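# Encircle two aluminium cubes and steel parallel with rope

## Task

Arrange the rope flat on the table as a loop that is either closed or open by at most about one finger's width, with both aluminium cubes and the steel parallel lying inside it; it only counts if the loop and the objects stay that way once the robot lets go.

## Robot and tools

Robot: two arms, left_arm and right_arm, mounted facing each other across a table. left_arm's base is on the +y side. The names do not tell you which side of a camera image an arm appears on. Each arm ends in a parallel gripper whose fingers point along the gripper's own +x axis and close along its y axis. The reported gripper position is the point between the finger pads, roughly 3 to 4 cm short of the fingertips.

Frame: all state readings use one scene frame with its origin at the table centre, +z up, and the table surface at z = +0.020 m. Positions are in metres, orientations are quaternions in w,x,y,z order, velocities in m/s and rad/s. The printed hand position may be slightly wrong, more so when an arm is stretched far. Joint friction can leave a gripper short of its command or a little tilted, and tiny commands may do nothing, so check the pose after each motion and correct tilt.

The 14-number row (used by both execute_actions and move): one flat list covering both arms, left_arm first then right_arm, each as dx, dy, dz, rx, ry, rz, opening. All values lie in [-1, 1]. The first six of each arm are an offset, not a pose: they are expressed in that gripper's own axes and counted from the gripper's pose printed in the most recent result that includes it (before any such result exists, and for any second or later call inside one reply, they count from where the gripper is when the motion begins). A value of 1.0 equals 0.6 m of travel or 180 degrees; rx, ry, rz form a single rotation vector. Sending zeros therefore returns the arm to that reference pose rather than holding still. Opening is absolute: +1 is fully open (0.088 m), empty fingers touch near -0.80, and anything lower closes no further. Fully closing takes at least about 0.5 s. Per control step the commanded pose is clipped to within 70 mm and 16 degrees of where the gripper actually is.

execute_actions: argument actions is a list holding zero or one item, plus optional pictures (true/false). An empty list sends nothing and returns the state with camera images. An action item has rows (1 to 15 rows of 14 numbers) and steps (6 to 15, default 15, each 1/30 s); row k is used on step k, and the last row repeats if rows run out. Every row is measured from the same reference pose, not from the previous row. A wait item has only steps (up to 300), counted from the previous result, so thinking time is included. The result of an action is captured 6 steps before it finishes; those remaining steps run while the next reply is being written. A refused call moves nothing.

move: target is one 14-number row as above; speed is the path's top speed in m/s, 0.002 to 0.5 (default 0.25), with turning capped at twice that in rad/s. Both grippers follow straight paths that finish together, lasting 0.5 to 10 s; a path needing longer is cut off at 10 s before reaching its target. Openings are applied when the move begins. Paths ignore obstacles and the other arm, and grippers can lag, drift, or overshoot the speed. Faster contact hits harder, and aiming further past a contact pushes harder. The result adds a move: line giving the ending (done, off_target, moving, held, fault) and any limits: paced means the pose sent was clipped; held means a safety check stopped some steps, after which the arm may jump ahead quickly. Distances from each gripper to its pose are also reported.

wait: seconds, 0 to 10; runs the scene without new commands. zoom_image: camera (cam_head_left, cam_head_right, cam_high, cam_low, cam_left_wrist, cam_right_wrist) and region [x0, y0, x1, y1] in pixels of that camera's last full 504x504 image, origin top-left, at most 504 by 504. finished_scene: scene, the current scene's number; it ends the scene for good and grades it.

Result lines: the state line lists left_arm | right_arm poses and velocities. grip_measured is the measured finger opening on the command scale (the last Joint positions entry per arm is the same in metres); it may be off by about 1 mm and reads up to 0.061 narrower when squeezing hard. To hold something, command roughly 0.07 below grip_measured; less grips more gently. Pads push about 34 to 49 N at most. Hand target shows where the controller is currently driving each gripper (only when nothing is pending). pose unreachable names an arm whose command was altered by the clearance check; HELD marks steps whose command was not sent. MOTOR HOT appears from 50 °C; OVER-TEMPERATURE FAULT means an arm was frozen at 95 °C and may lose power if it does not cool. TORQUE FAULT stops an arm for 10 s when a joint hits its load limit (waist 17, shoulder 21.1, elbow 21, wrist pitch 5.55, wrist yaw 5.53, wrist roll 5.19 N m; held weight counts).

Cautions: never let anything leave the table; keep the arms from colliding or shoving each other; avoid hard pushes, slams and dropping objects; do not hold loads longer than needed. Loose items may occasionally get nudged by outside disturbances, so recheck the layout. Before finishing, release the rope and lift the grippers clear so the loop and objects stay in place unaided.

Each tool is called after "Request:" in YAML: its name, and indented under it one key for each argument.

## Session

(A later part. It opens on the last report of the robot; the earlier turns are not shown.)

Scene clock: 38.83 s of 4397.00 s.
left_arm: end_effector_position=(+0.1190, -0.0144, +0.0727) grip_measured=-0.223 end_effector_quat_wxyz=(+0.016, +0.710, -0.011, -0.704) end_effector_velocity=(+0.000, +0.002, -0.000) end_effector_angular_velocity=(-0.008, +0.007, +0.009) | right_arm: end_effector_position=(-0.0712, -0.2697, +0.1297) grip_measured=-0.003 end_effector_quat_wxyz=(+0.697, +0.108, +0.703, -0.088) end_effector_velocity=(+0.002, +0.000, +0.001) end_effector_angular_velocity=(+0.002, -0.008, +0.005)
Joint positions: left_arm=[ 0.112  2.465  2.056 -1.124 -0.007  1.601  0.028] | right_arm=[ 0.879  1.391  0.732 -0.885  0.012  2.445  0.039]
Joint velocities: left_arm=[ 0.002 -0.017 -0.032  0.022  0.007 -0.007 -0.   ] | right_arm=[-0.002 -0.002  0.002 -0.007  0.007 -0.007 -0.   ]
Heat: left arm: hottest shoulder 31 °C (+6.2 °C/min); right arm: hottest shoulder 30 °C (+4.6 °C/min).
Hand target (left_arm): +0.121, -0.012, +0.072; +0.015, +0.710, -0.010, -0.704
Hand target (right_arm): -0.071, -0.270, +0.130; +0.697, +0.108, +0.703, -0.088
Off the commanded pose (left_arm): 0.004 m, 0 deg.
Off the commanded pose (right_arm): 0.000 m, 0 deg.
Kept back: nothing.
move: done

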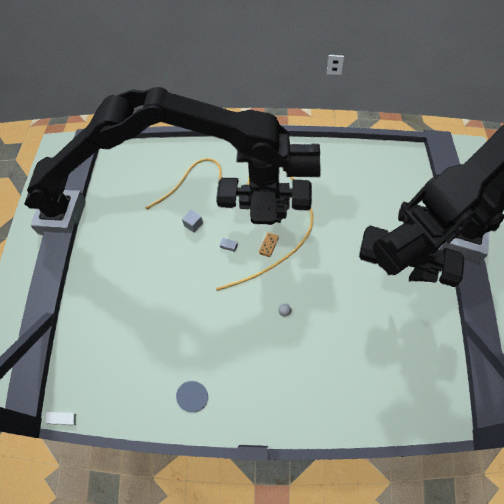

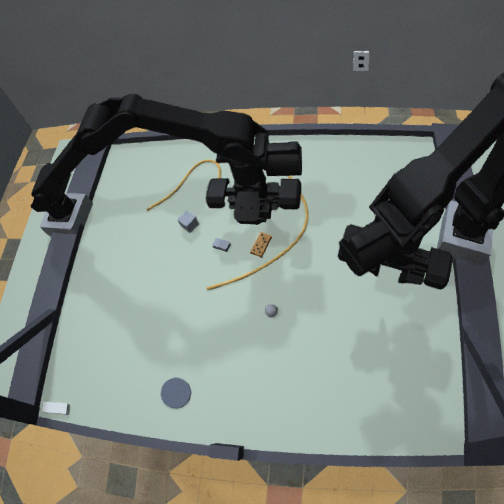

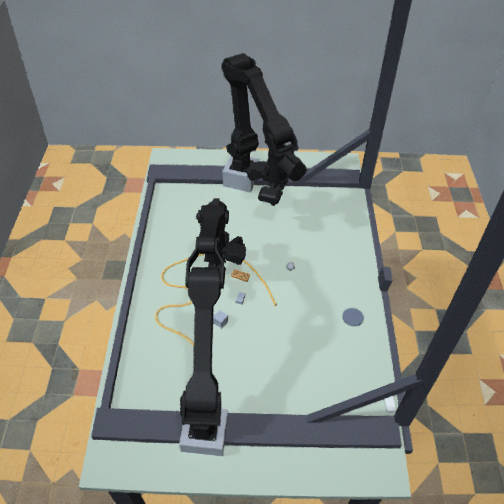

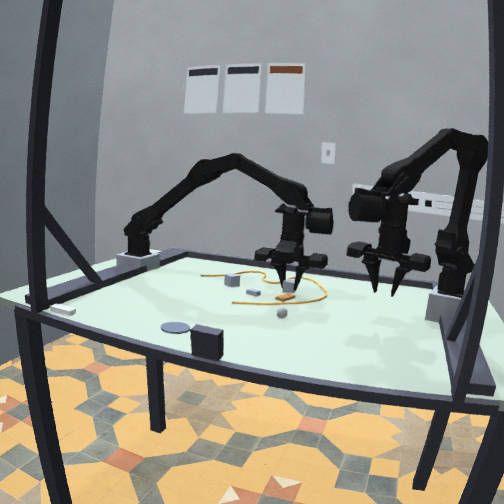

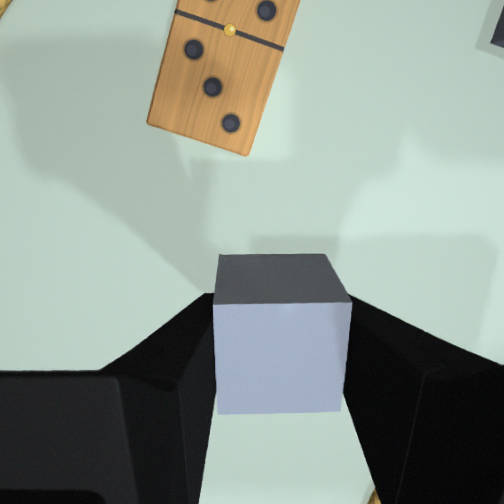

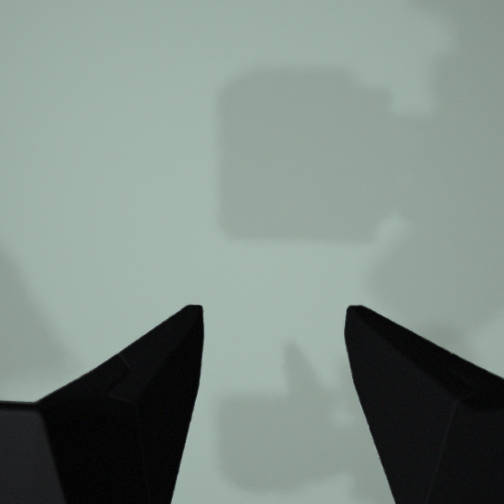

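Request:
move:
  target: [0.015,0,0,0,0,0,-0.32,0,0,0,0,0,0,0.0]
  speed: 0.04

Request:
move:
  target: [0,0,0,0,0,0,0.2,0,0,0,0,0,0,0.0]

Request:
move:
  target: [-0.09,-0.02,0,0,0,-0.012,0.2,0,0,0,0,0,0,0.0]
  speed: 0.15

Request:
move:
  target: [0,-0.39,-0.03,0.31,0,0,0.2,0,0,0,0,0,0,0.0]
  speed: 0.3

Scene clock: 40.03 s of 4397.00 s.
left_arm: end_effector_position=(+0.1191, -0.0163, +0.0723) grip_measured=-0.223 end_effector_quat_wxyz=(+0.020, +0.710, -0.015, -0.704) end_effector_velocity=(-0.005, +0.006, +0.001) end_effector_angular_velocity=(+0.021, +0.023, +0.004) | right_arm: end_effector_position=(-0.0712, -0.2697, +0.1297) grip_measured=-0.003 end_effector_quat_wxyz=(+0.697, +0.108, +0.703, -0.088) end_effector_velocity=(+0.003, -0.005, -0.000) end_effector_angular_velocity=(-0.022, -0.006, +0.005)
Joint positions: left_arm=[ 0.112  2.463  2.05  -1.109 -0.007  1.601  0.028] | right_arm=[ 0.879  1.391  0.732 -0.885  0.012  2.445  0.039]
Joint velocities: left_arm=[-0.002 -0.007 -0.007 -0.022  0.022 -0.007 -0.   ] | right_arm=[-0.002 -0.002 -0.002 -0.022 -0.007 -0.007 -0.   ]
Heat: left arm: hottest shoulder 32 °C (+7.5 °C/min); right arm: hottest shoulder 30 °C (+4.5 °C/min).
Hand target (left_arm): +0.119, -0.015, +0.064; +0.016, +0.710, -0.011, -0.704
Hand target (right_arm): -0.071, -0.270, +0.130; +0.697, +0.108, +0.703, -0.088
Off the commanded pose (left_arm): 0.009 m, 1 deg.
Off the commanded pose (right_arm): 0.000 m, 0 deg.
Kept back: nothing.
move: off_target (left_arm)

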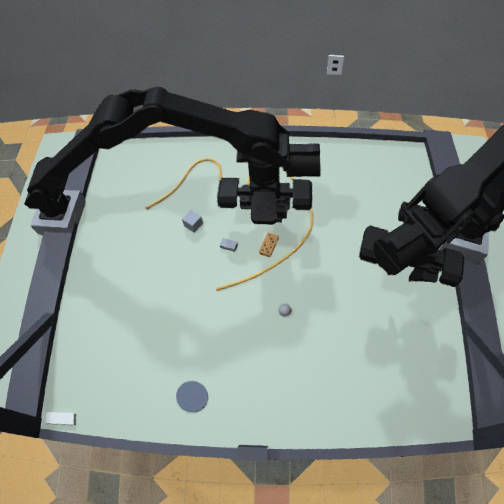

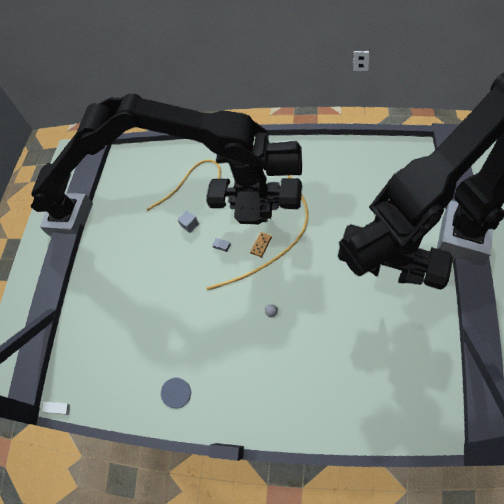

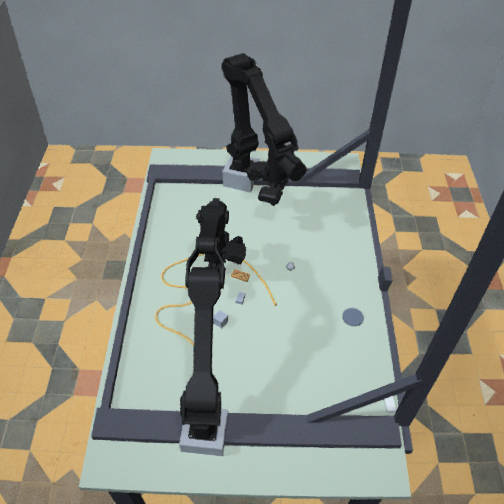

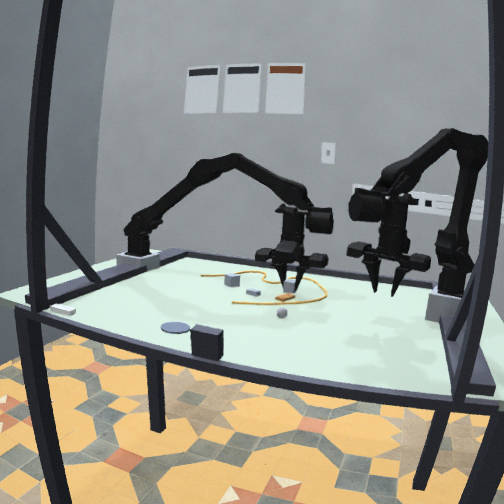

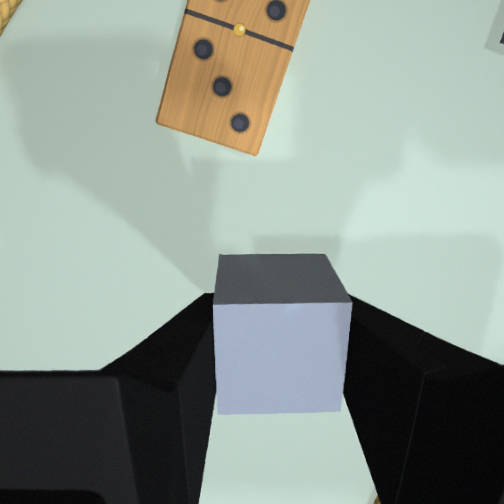

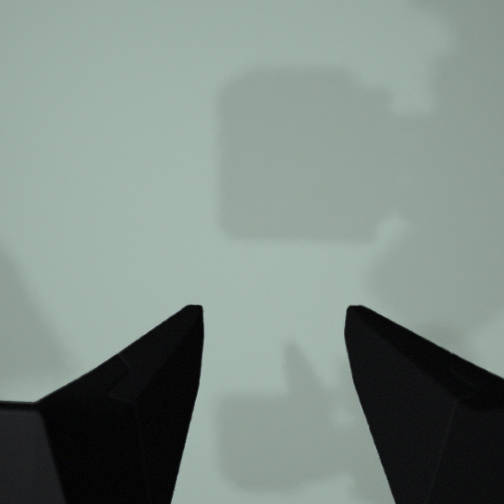

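Scene clock: 40.70 s of 4397.00 s.
left_arm: end_effector_position=(+0.1191, -0.0169, +0.0724) grip_measured=+0.195 end_effector_quat_wxyz=(+0.021, +0.710, -0.016, -0.704) end_effector_velocity=(-0.002, +0.002, +0.000) end_effector_angular_velocity=(+0.007, +0.008, +0.004) | right_arm: end_effector_position=(-0.0712, -0.2697, +0.1297) grip_measured=-0.003 end_effector_quat_wxyz=(+0.697, +0.108, +0.703, -0.088) end_effector_velocity=(+0.002, -0.001, +0.001) end_effector_angular_velocity=(+0.002, -0.008, +0.005)
Joint positions: left_arm=[ 0.112  2.463  2.05  -1.106 -0.007  1.601  0.049] | right_arm=[ 0.879  1.391  0.732 -0.885  0.012  2.445  0.039]
Joint velocities: left_arm=[-0.002 -0.002 -0.002 -0.007  0.007 -0.007  0.001] | right_arm=[-0.002 -0.007 -0.002 -0.007  0.007 -0.007 -0.   ]
Heat: left arm: hottest shoulder 32 °C (+7.4 °C/min); right arm: hottest shoulder 30 °C (+4.4 °C/min).
Hand target (left_arm): +0.119, -0.016, +0.072; +0.020, +0.710, -0.015, -0.704
Hand target (right_arm): -0.071, -0.270, +0.130; +0.697, +0.108, +0.703, -0.088
Off the commanded pose (left_arm): 0.001 m, 0 deg.
Off the commanded pose (right_arm): 0.000 m, 0 deg.
Kept back: nothing.
move: done

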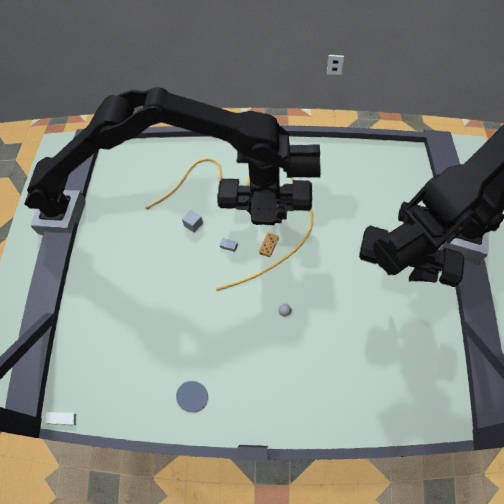

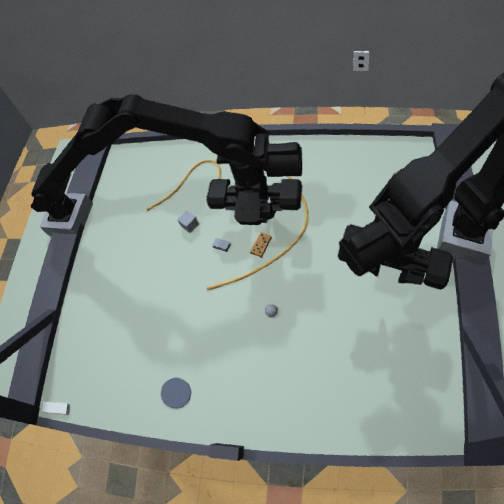

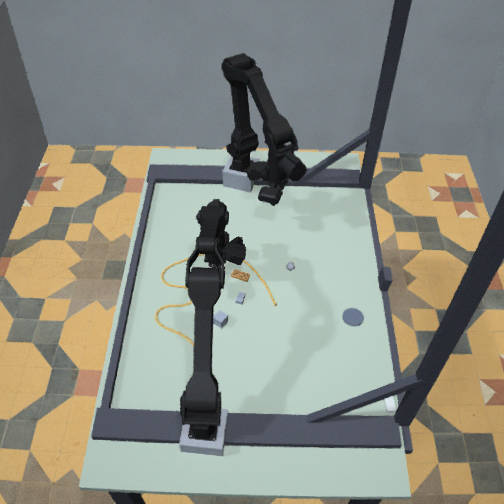

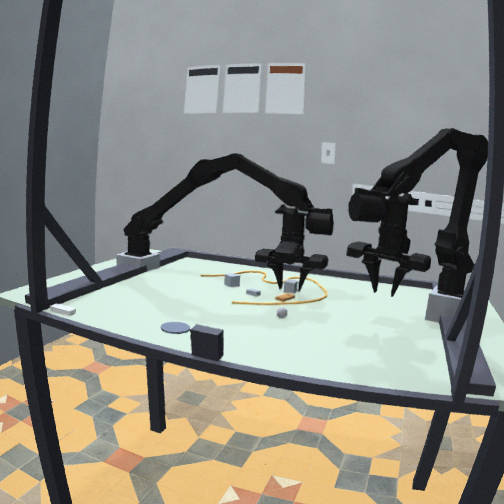

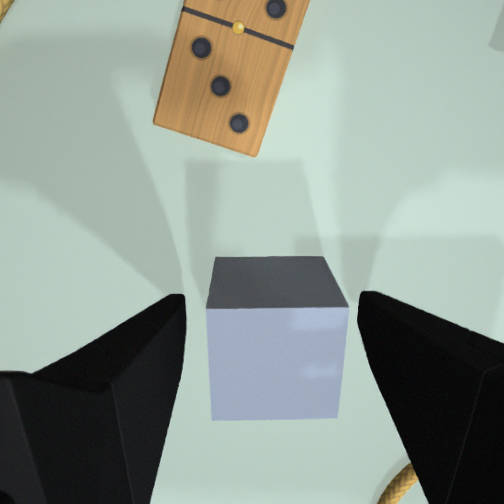

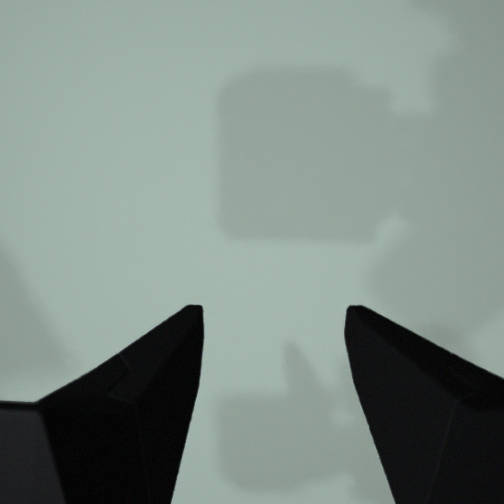

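Scene clock: 41.63 s of 4397.00 s.
left_arm: end_effector_position=(+0.1185, -0.0004, +0.1193) grip_measured=+0.198 end_effector_quat_wxyz=(+0.003, +0.709, +0.002, -0.705) end_effector_velocity=(+0.000, -0.003, +0.007) end_effector_angular_velocity=(-0.017, -0.008, +0.020) | right_arm: end_effector_position=(-0.0712, -0.2697, +0.1297) grip_measured=-0.003 end_effector_quat_wxyz=(+0.697, +0.108, +0.703, -0.088) end_effector_velocity=(+0.005, -0.009, -0.001) end_effector_angular_velocity=(-0.039, -0.017, -0.010)
Joint positions: left_arm=[ 0.112  2.41   2.144 -1.304 -0.007  1.601  0.049] | right_arm=[ 0.879  1.391  0.732 -0.885  0.012  2.445  0.039]
Joint velocities: left_arm=[-0.002 -0.002  0.022 -0.007 -0.007 -0.022 -0.   ] | right_arm=[-0.002 -0.002 -0.007 -0.037 -0.007  0.007 -0.   ]
Heat: left arm: hottest shoulder 32 °C (+7.2 °C/min); right arm: hottest shoulder 30 °C (+4.3 °C/min).
Hand target (left_arm): +0.119, -0.002, +0.126; +0.008, +0.710, -0.002, -0.704
Hand target (right_arm): -0.071, -0.270, +0.130; +0.697, +0.108, +0.703, -0.088
Off the commanded pose (left_arm): 0.007 m, 1 deg.
Off the commanded pose (right_arm): 0.000 m, 0 deg.
Kept back: nothing.
move: done

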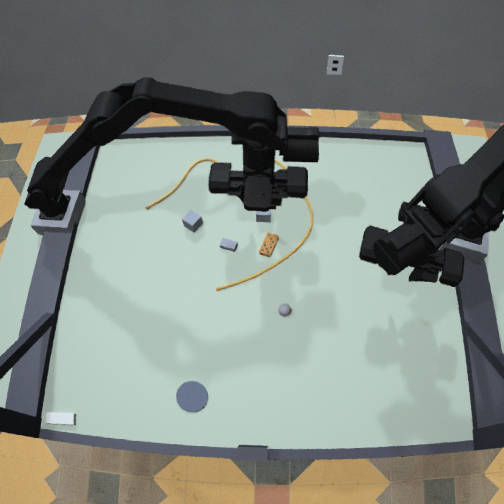

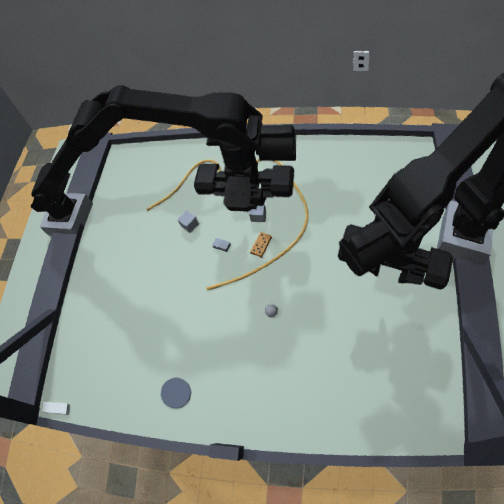

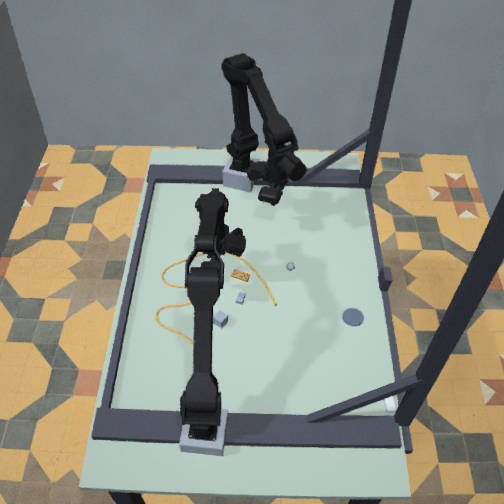

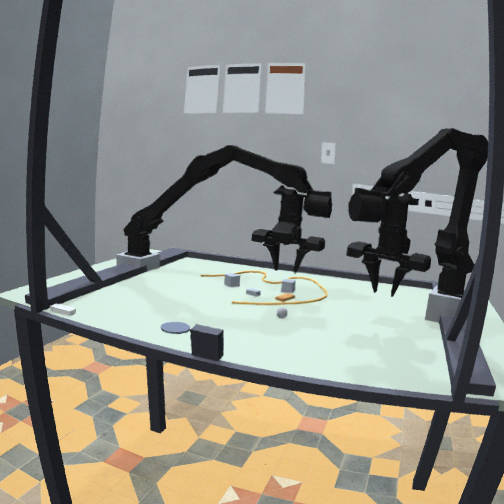

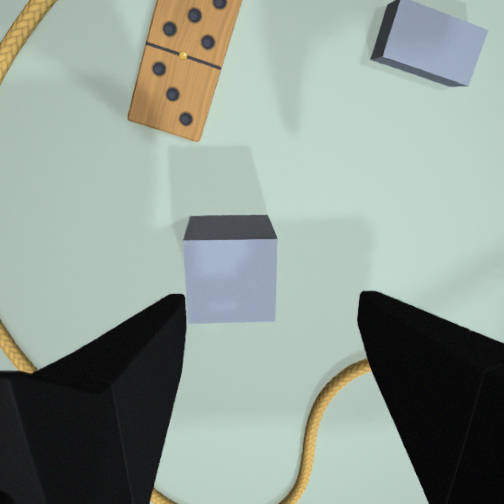

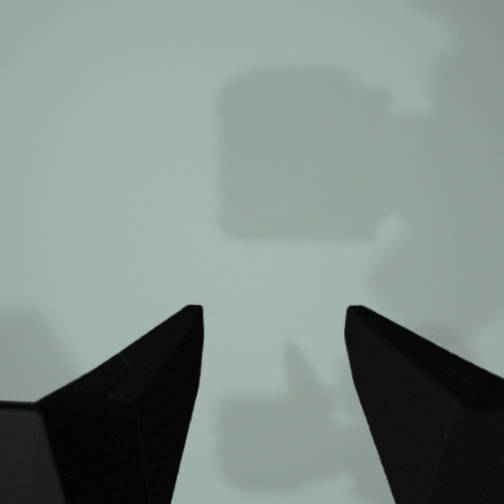

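Scene clock: 43.83 s of 4397.00 s.
left_arm: end_effector_position=(+0.1359, +0.2313, +0.1189) grip_measured=+0.198 end_effector_quat_wxyz=(-0.330, +0.628, -0.325, -0.625) end_effector_velocity=(-0.001, +0.001, +0.001) end_effector_angular_velocity=(-0.013, +0.005, -0.005) | right_arm: end_effector_position=(-0.0712, -0.2697, +0.1297) grip_measured=-0.003 end_effector_quat_wxyz=(+0.697, +0.108, +0.703, -0.088) end_effector_velocity=(+0.002, -0.001, +0.001) end_effector_angular_velocity=(+0.002, -0.007, -0.010)
Joint positions: left_arm=[ 0.222  1.519  0.895 -0.951 -0.007  2.682  0.049] | right_arm=[ 0.879  1.391  0.732 -0.885  0.012  2.445  0.039]
Joint velocities: left_arm=[ 0.002 -0.017 -0.012  0.007  0.007  0.007  0.   ] | right_arm=[-0.002 -0.007 -0.002 -0.007  0.007  0.007 -0.   ]
Heat: left arm: hottest shoulder 33 °C (+8.2 °C/min); right arm: hottest shoulder 30 °C (+4.1 °C/min).
Hand target (left_arm): +0.136, +0.233, +0.119; -0.329, +0.628, -0.328, -0.624
Hand target (right_arm): -0.071, -0.270, +0.130; +0.697, +0.108, +0.703, -0.088
Off the commanded pose (left_arm): 0.003 m, 0 deg.
Off the commanded pose (right_arm): 0.000 m, 0 deg.
Kept back: nothing.
move: done

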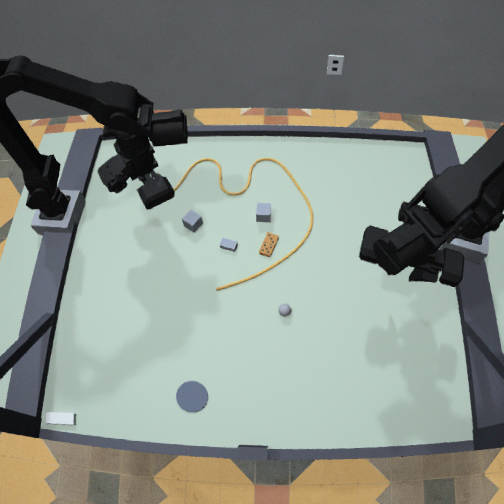

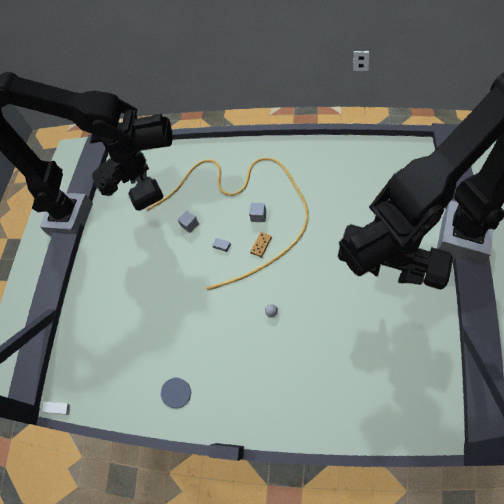

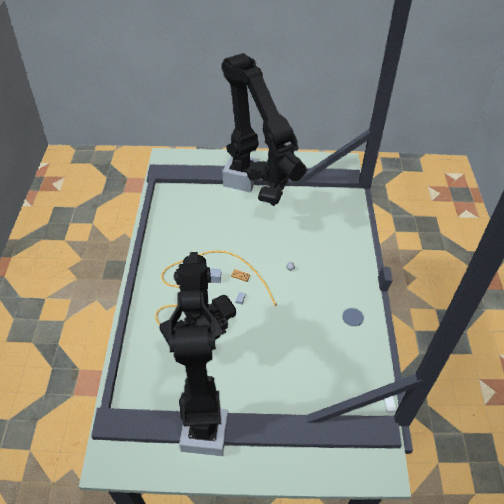

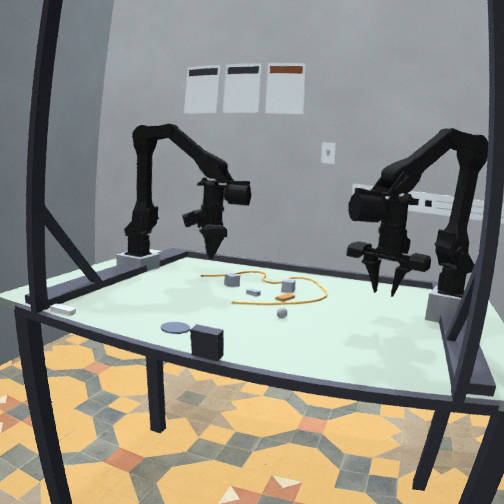

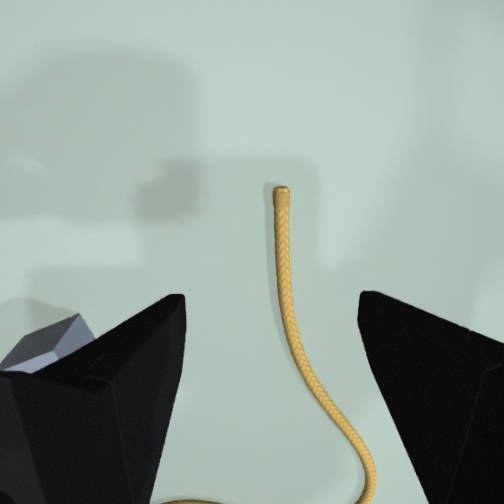

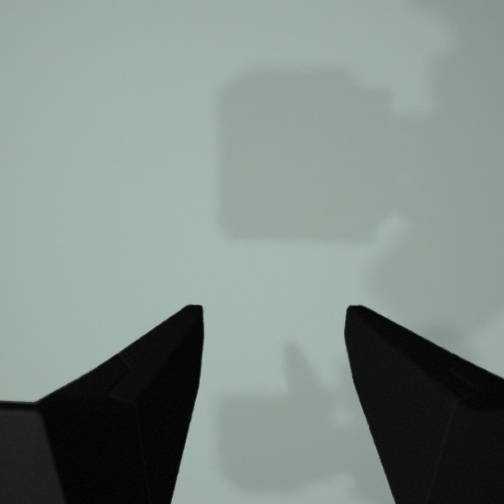

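Request:
move:
  target: [0.107,-0.014,-0.012,0,0,0,0.2,0,0,0,0,0,0,0.0]
  speed: 0.07

Scene clock: 45.43 s of 4397.00 s.
left_arm: end_effector_position=(+0.1467, +0.2268, +0.0585) grip_measured=+0.198 end_effector_quat_wxyz=(-0.326, +0.631, -0.329, -0.623) end_effector_velocity=(+0.001, -0.003, -0.002) end_effector_angular_velocity=(-0.011, -0.009, +0.005) | right_arm: end_effector_position=(-0.0712, -0.2697, +0.1297) grip_measured=-0.003 end_effector_quat_wxyz=(+0.697, +0.108, +0.703, -0.088) end_effector_velocity=(+0.002, -0.003, -0.001) end_effector_angular_velocity=(-0.014, -0.001, -0.010)
Joint positions: left_arm=[ 0.263  1.661  0.764 -0.664 -0.007  2.722  0.049] | right_arm=[ 0.879  1.391  0.732 -0.885  0.012  2.445  0.039]
Joint velocities: left_arm=[-0.002  0.007 -0.002  0.022 -0.007 -0.007 -0.   ] | right_arm=[-0.002 -0.002 -0.007 -0.007 -0.007  0.007 -0.   ]
Heat: left arm: hottest shoulder 33 °C (+7.9 °C/min); right arm: hottest shoulder 30 °C (+4.0 °C/min).
Hand target (left_arm): +0.147, +0.230, +0.054; -0.330, +0.627, -0.325, -0.626
Hand target (right_arm): -0.071, -0.270, +0.130; +0.697, +0.108, +0.703, -0.088
Off the commanded pose (left_arm): 0.005 m, 1 deg.
Off the commanded pose (right_arm): 0.000 m, 0 deg.
Kept back: nothing.
move: done

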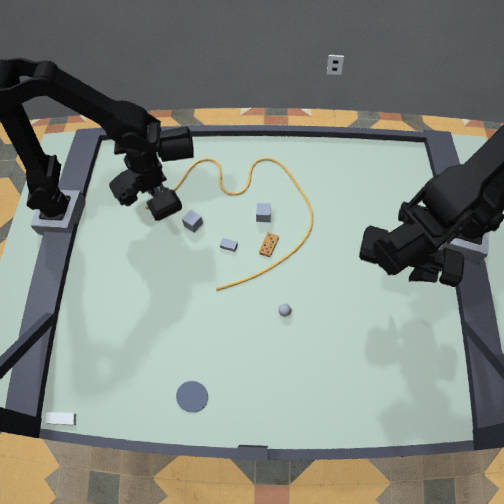

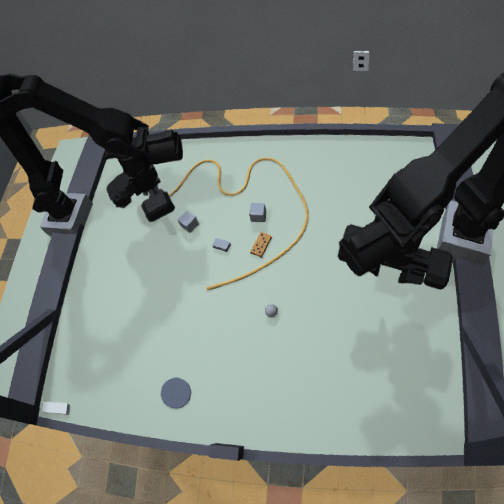

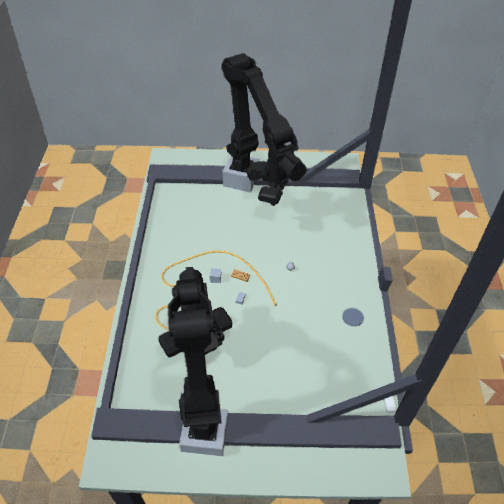

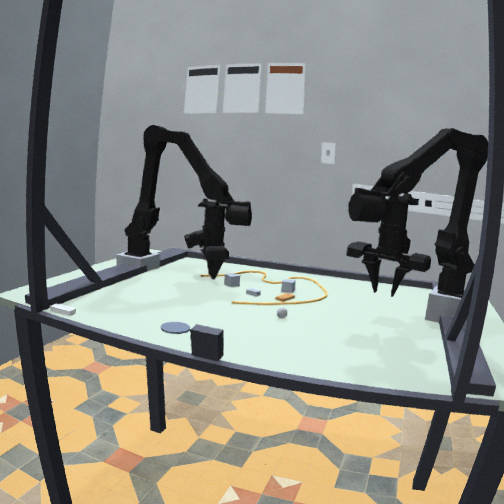

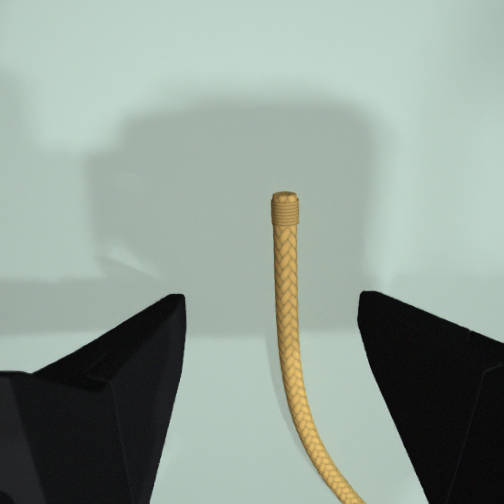

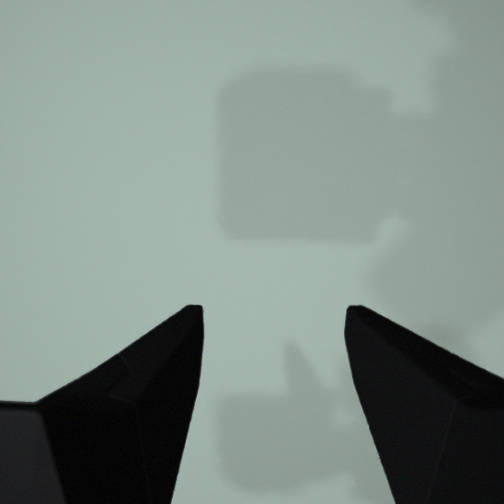

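Request:
move:
  target: [0.006,0,0,0,0,0,-0.8,0,0,0,0,0,0,0.0]

Request:
move:
  target: [-0.035,0.134,0.12,-0.33,0,0,-0.8,0,0,0,0,0,0,0.0]
  speed: 0.2

Scene clock: 46.37 s of 4397.00 s.
left_arm: end_effector_position=(+0.1469, +0.2260, +0.0583) grip_measured=-0.733 end_effector_quat_wxyz=(-0.325, +0.632, -0.330, -0.622) end_effector_velocity=(+0.000, +0.002, +0.000) end_effector_angular_velocity=(+0.009, -0.006, -0.010) | right_arm: end_effector_position=(-0.0712, -0.2697, +0.1297) grip_measured=-0.003 end_effector_quat_wxyz=(+0.697, +0.108, +0.703, -0.088) end_effector_velocity=(+0.003, -0.001, -0.000) end_effector_angular_velocity=(-0.002, -0.011, +0.019)
Joint positions: left_arm=[ 0.263  1.662  0.763 -0.659 -0.007  2.722  0.003] | right_arm=[ 0.879  1.391  0.732 -0.885  0.012  2.445  0.039]
Joint velocities: left_arm=[-0.002 -0.002 -0.002 -0.007 -0.007  0.007 -0.   ] | right_arm=[-0.002 -0.002 -0.002 -0.007  0.007 -0.022 -0.   ]
Heat: left arm: hottest shoulder 33 °C (+7.8 °C/min); right arm: hottest shoulder 30 °C (+3.9 °C/min).
Hand target (left_arm): +0.147, +0.227, +0.055; -0.326, +0.631, -0.329, -0.623
Hand target (right_arm): -0.071, -0.270, +0.130; +0.697, +0.108, +0.703, -0.088
Off the commanded pose (left_arm): 0.003 m, 0 deg.
Off the commanded pose (right_arm): 0.000 m, 0 deg.
Kept back: nothing.
move: done

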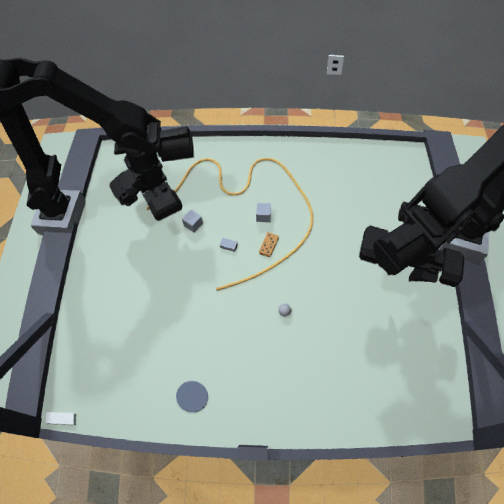

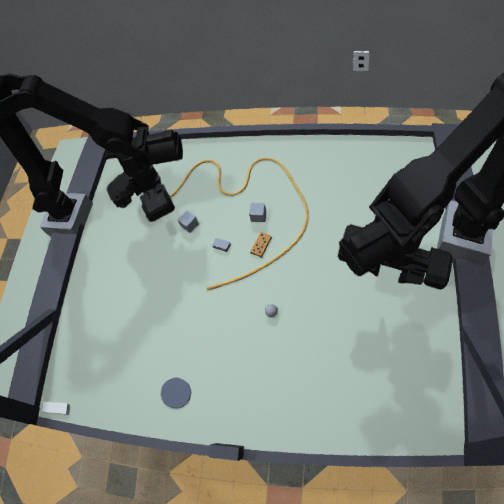

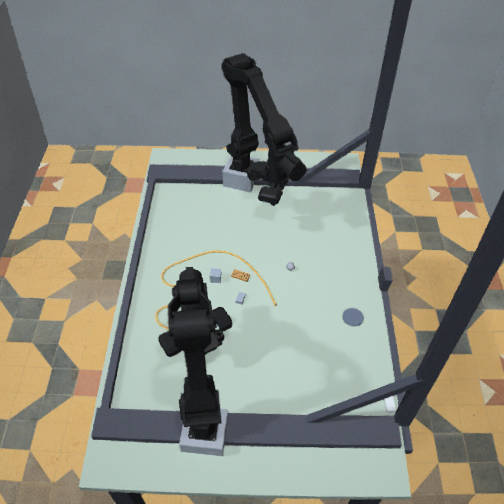

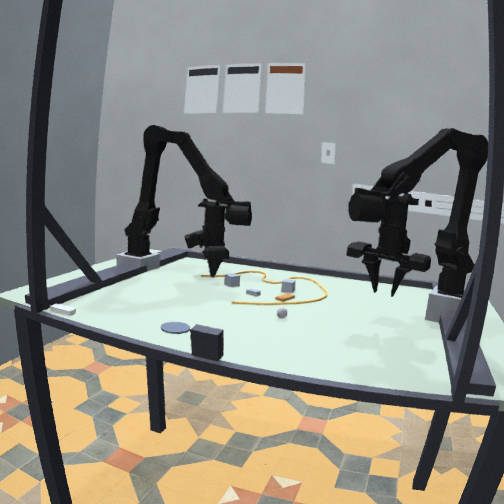

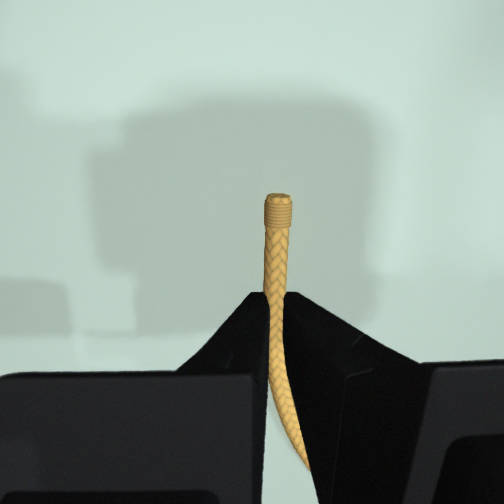

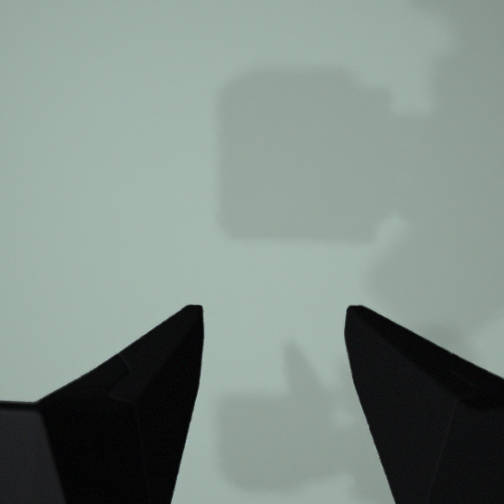

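Scene clock: 49.43 s of 4397.00 s.
left_arm: end_effector_position=(+0.0409, +0.2425, +0.0751) grip_measured=-0.733 end_effector_quat_wxyz=(+0.026, +0.711, +0.024, -0.702) end_effector_velocity=(-0.001, +0.006, +0.000) end_effector_angular_velocity=(+0.023, +0.001, +0.029) | right_arm: end_effector_position=(-0.0712, -0.2697, +0.1297) grip_measured=-0.003 end_effector_quat_wxyz=(+0.697, +0.108, +0.703, -0.088) end_effector_velocity=(-0.001, -0.003, -0.000) end_effector_angular_velocity=(-0.018, +0.014, +0.005)
Joint positions: left_arm=[-0.189  1.58   0.759 -0.751 -0.013  1.237  0.003] | right_arm=[ 0.879  1.391  0.732 -0.885  0.012  2.445  0.039]
Joint velocities: left_arm=[-0.007 -0.002 -0.002 -0.022  0.007 -0.037 -0.   ] | right_arm=[-0.002 -0.002 -0.002 -0.007 -0.022 -0.007 -0.   ]
Heat: left arm: hottest shoulder 33 °C (+7.3 °C/min); right arm: hottest shoulder 29 °C (+2.4 °C/min).
Hand target (left_arm): +0.040, +0.240, +0.079; +0.032, +0.711, +0.021, -0.702
Hand target (right_arm): -0.071, -0.270, +0.130; +0.697, +0.108, +0.703, -0.088
Off the commanded pose (left_arm): 0.004 m, 1 deg.
Off the commanded pose (right_arm): 0.000 m, 0 deg.
Kept back: nothing.
move: done

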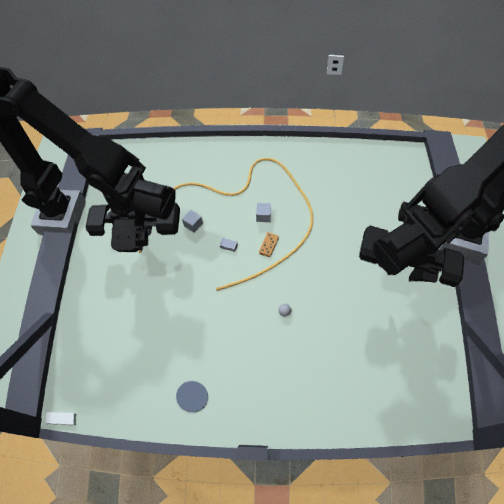

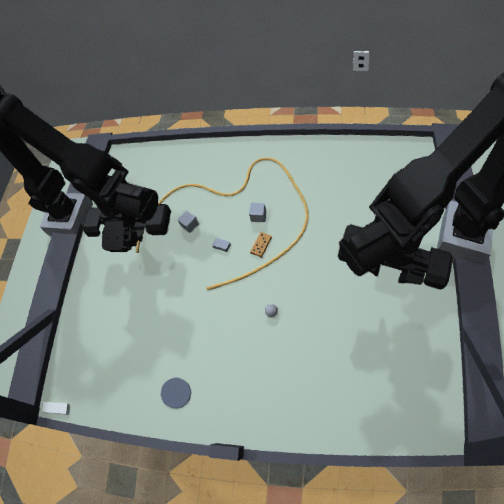

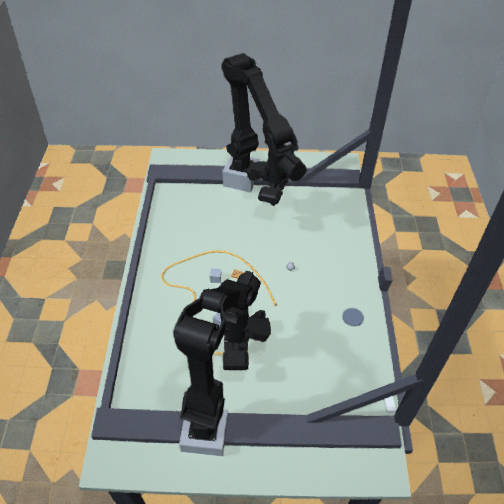

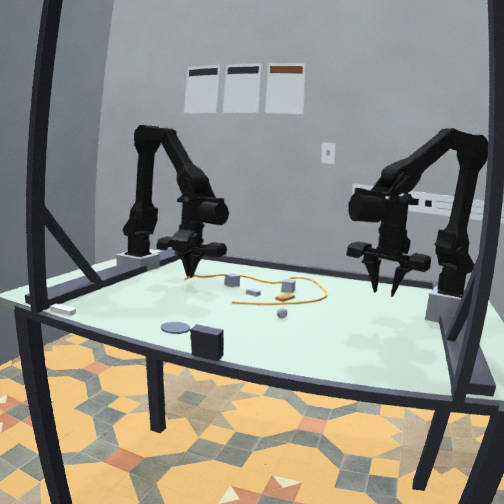

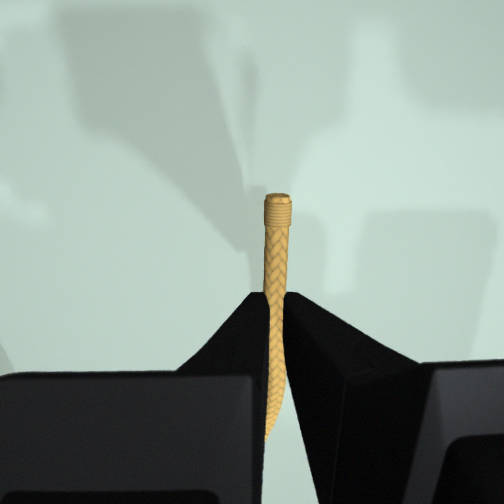

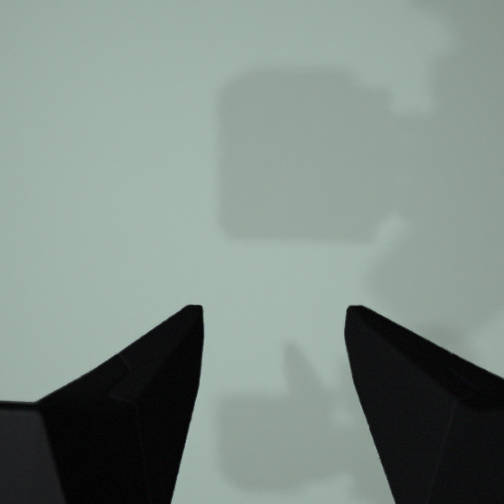

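Request:
move:
  target: [0,0.143,0.11,-0.31,0,0,-0.8,0,0,0,0,0,0,0.0]
  speed: 0.2

Scene clock: 52.57 s of 4397.00 s.
left_arm: end_effector_position=(-0.0182, +0.1533, +0.0771) grip_measured=-0.733 end_effector_quat_wxyz=(+0.357, +0.614, +0.347, -0.612) end_effector_velocity=(+0.002, +0.000, -0.000) end_effector_angular_velocity=(+0.004, -0.009, +0.024) | right_arm: end_effector_position=(-0.0712, -0.2697, +0.1297) grip_measured=-0.003 end_effector_quat_wxyz=(+0.697, +0.108, +0.703, -0.088) end_effector_velocity=(+0.004, -0.004, -0.000) end_effector_angular_velocity=(-0.014, -0.018, -0.010)
Joint positions: left_arm=[-0.29   1.929  1.195 -0.83  -0.013  0.165  0.003] | right_arm=[ 0.879  1.391  0.732 -0.885  0.012  2.445  0.039]
Joint velocities: left_arm=[ 0.002  0.002  0.002 -0.007 -0.007 -0.022 -0.   ] | right_arm=[-0.002 -0.002 -0.002 -0.022  0.007  0.007 -0.   ]
Heat: left arm: hottest shoulder 32 °C (+5.7 °C/min); right arm: hottest shoulder 29 °C (+2.3 °C/min).
Hand target (left_arm): -0.020, +0.153, +0.075; +0.356, +0.616, +0.350, -0.609
Hand target (right_arm): -0.071, -0.270, +0.130; +0.697, +0.108, +0.703, -0.088
Off the commanded pose (left_arm): 0.003 m, 1 deg.
Off the commanded pose (right_arm): 0.000 m, 0 deg.
Kept back: nothing.
move: done

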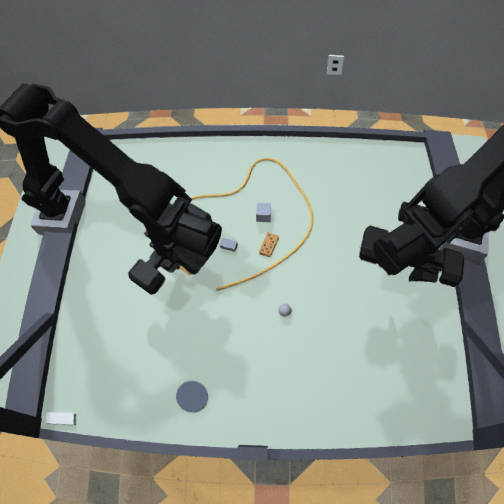

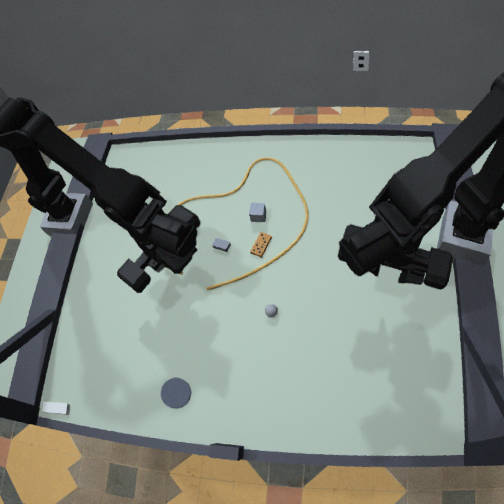

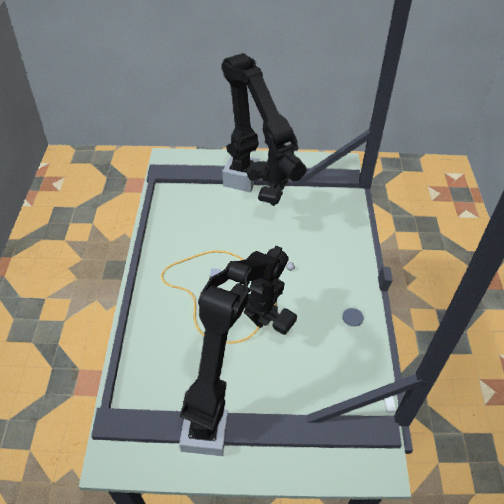

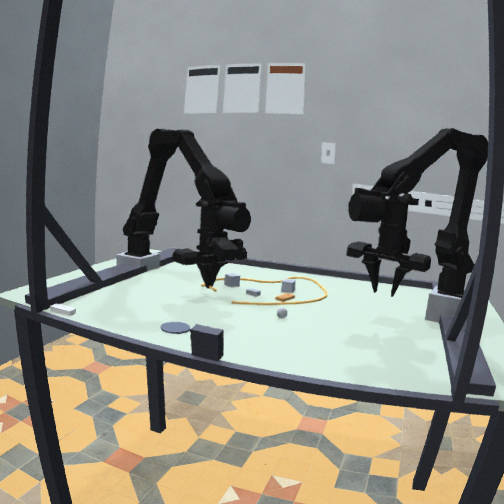

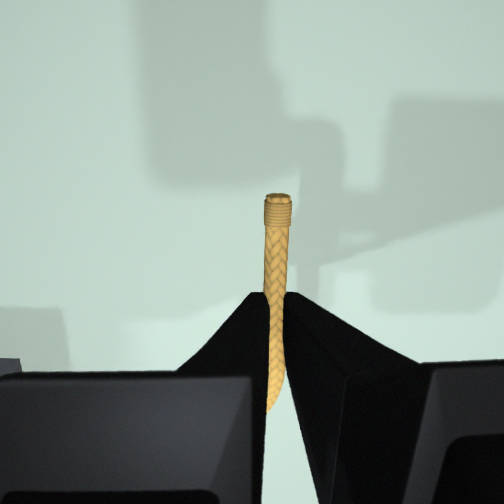

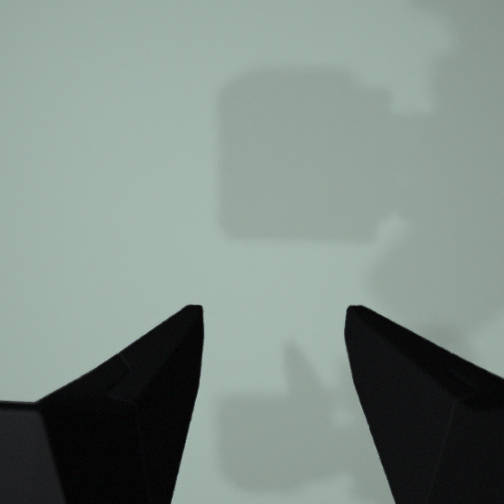

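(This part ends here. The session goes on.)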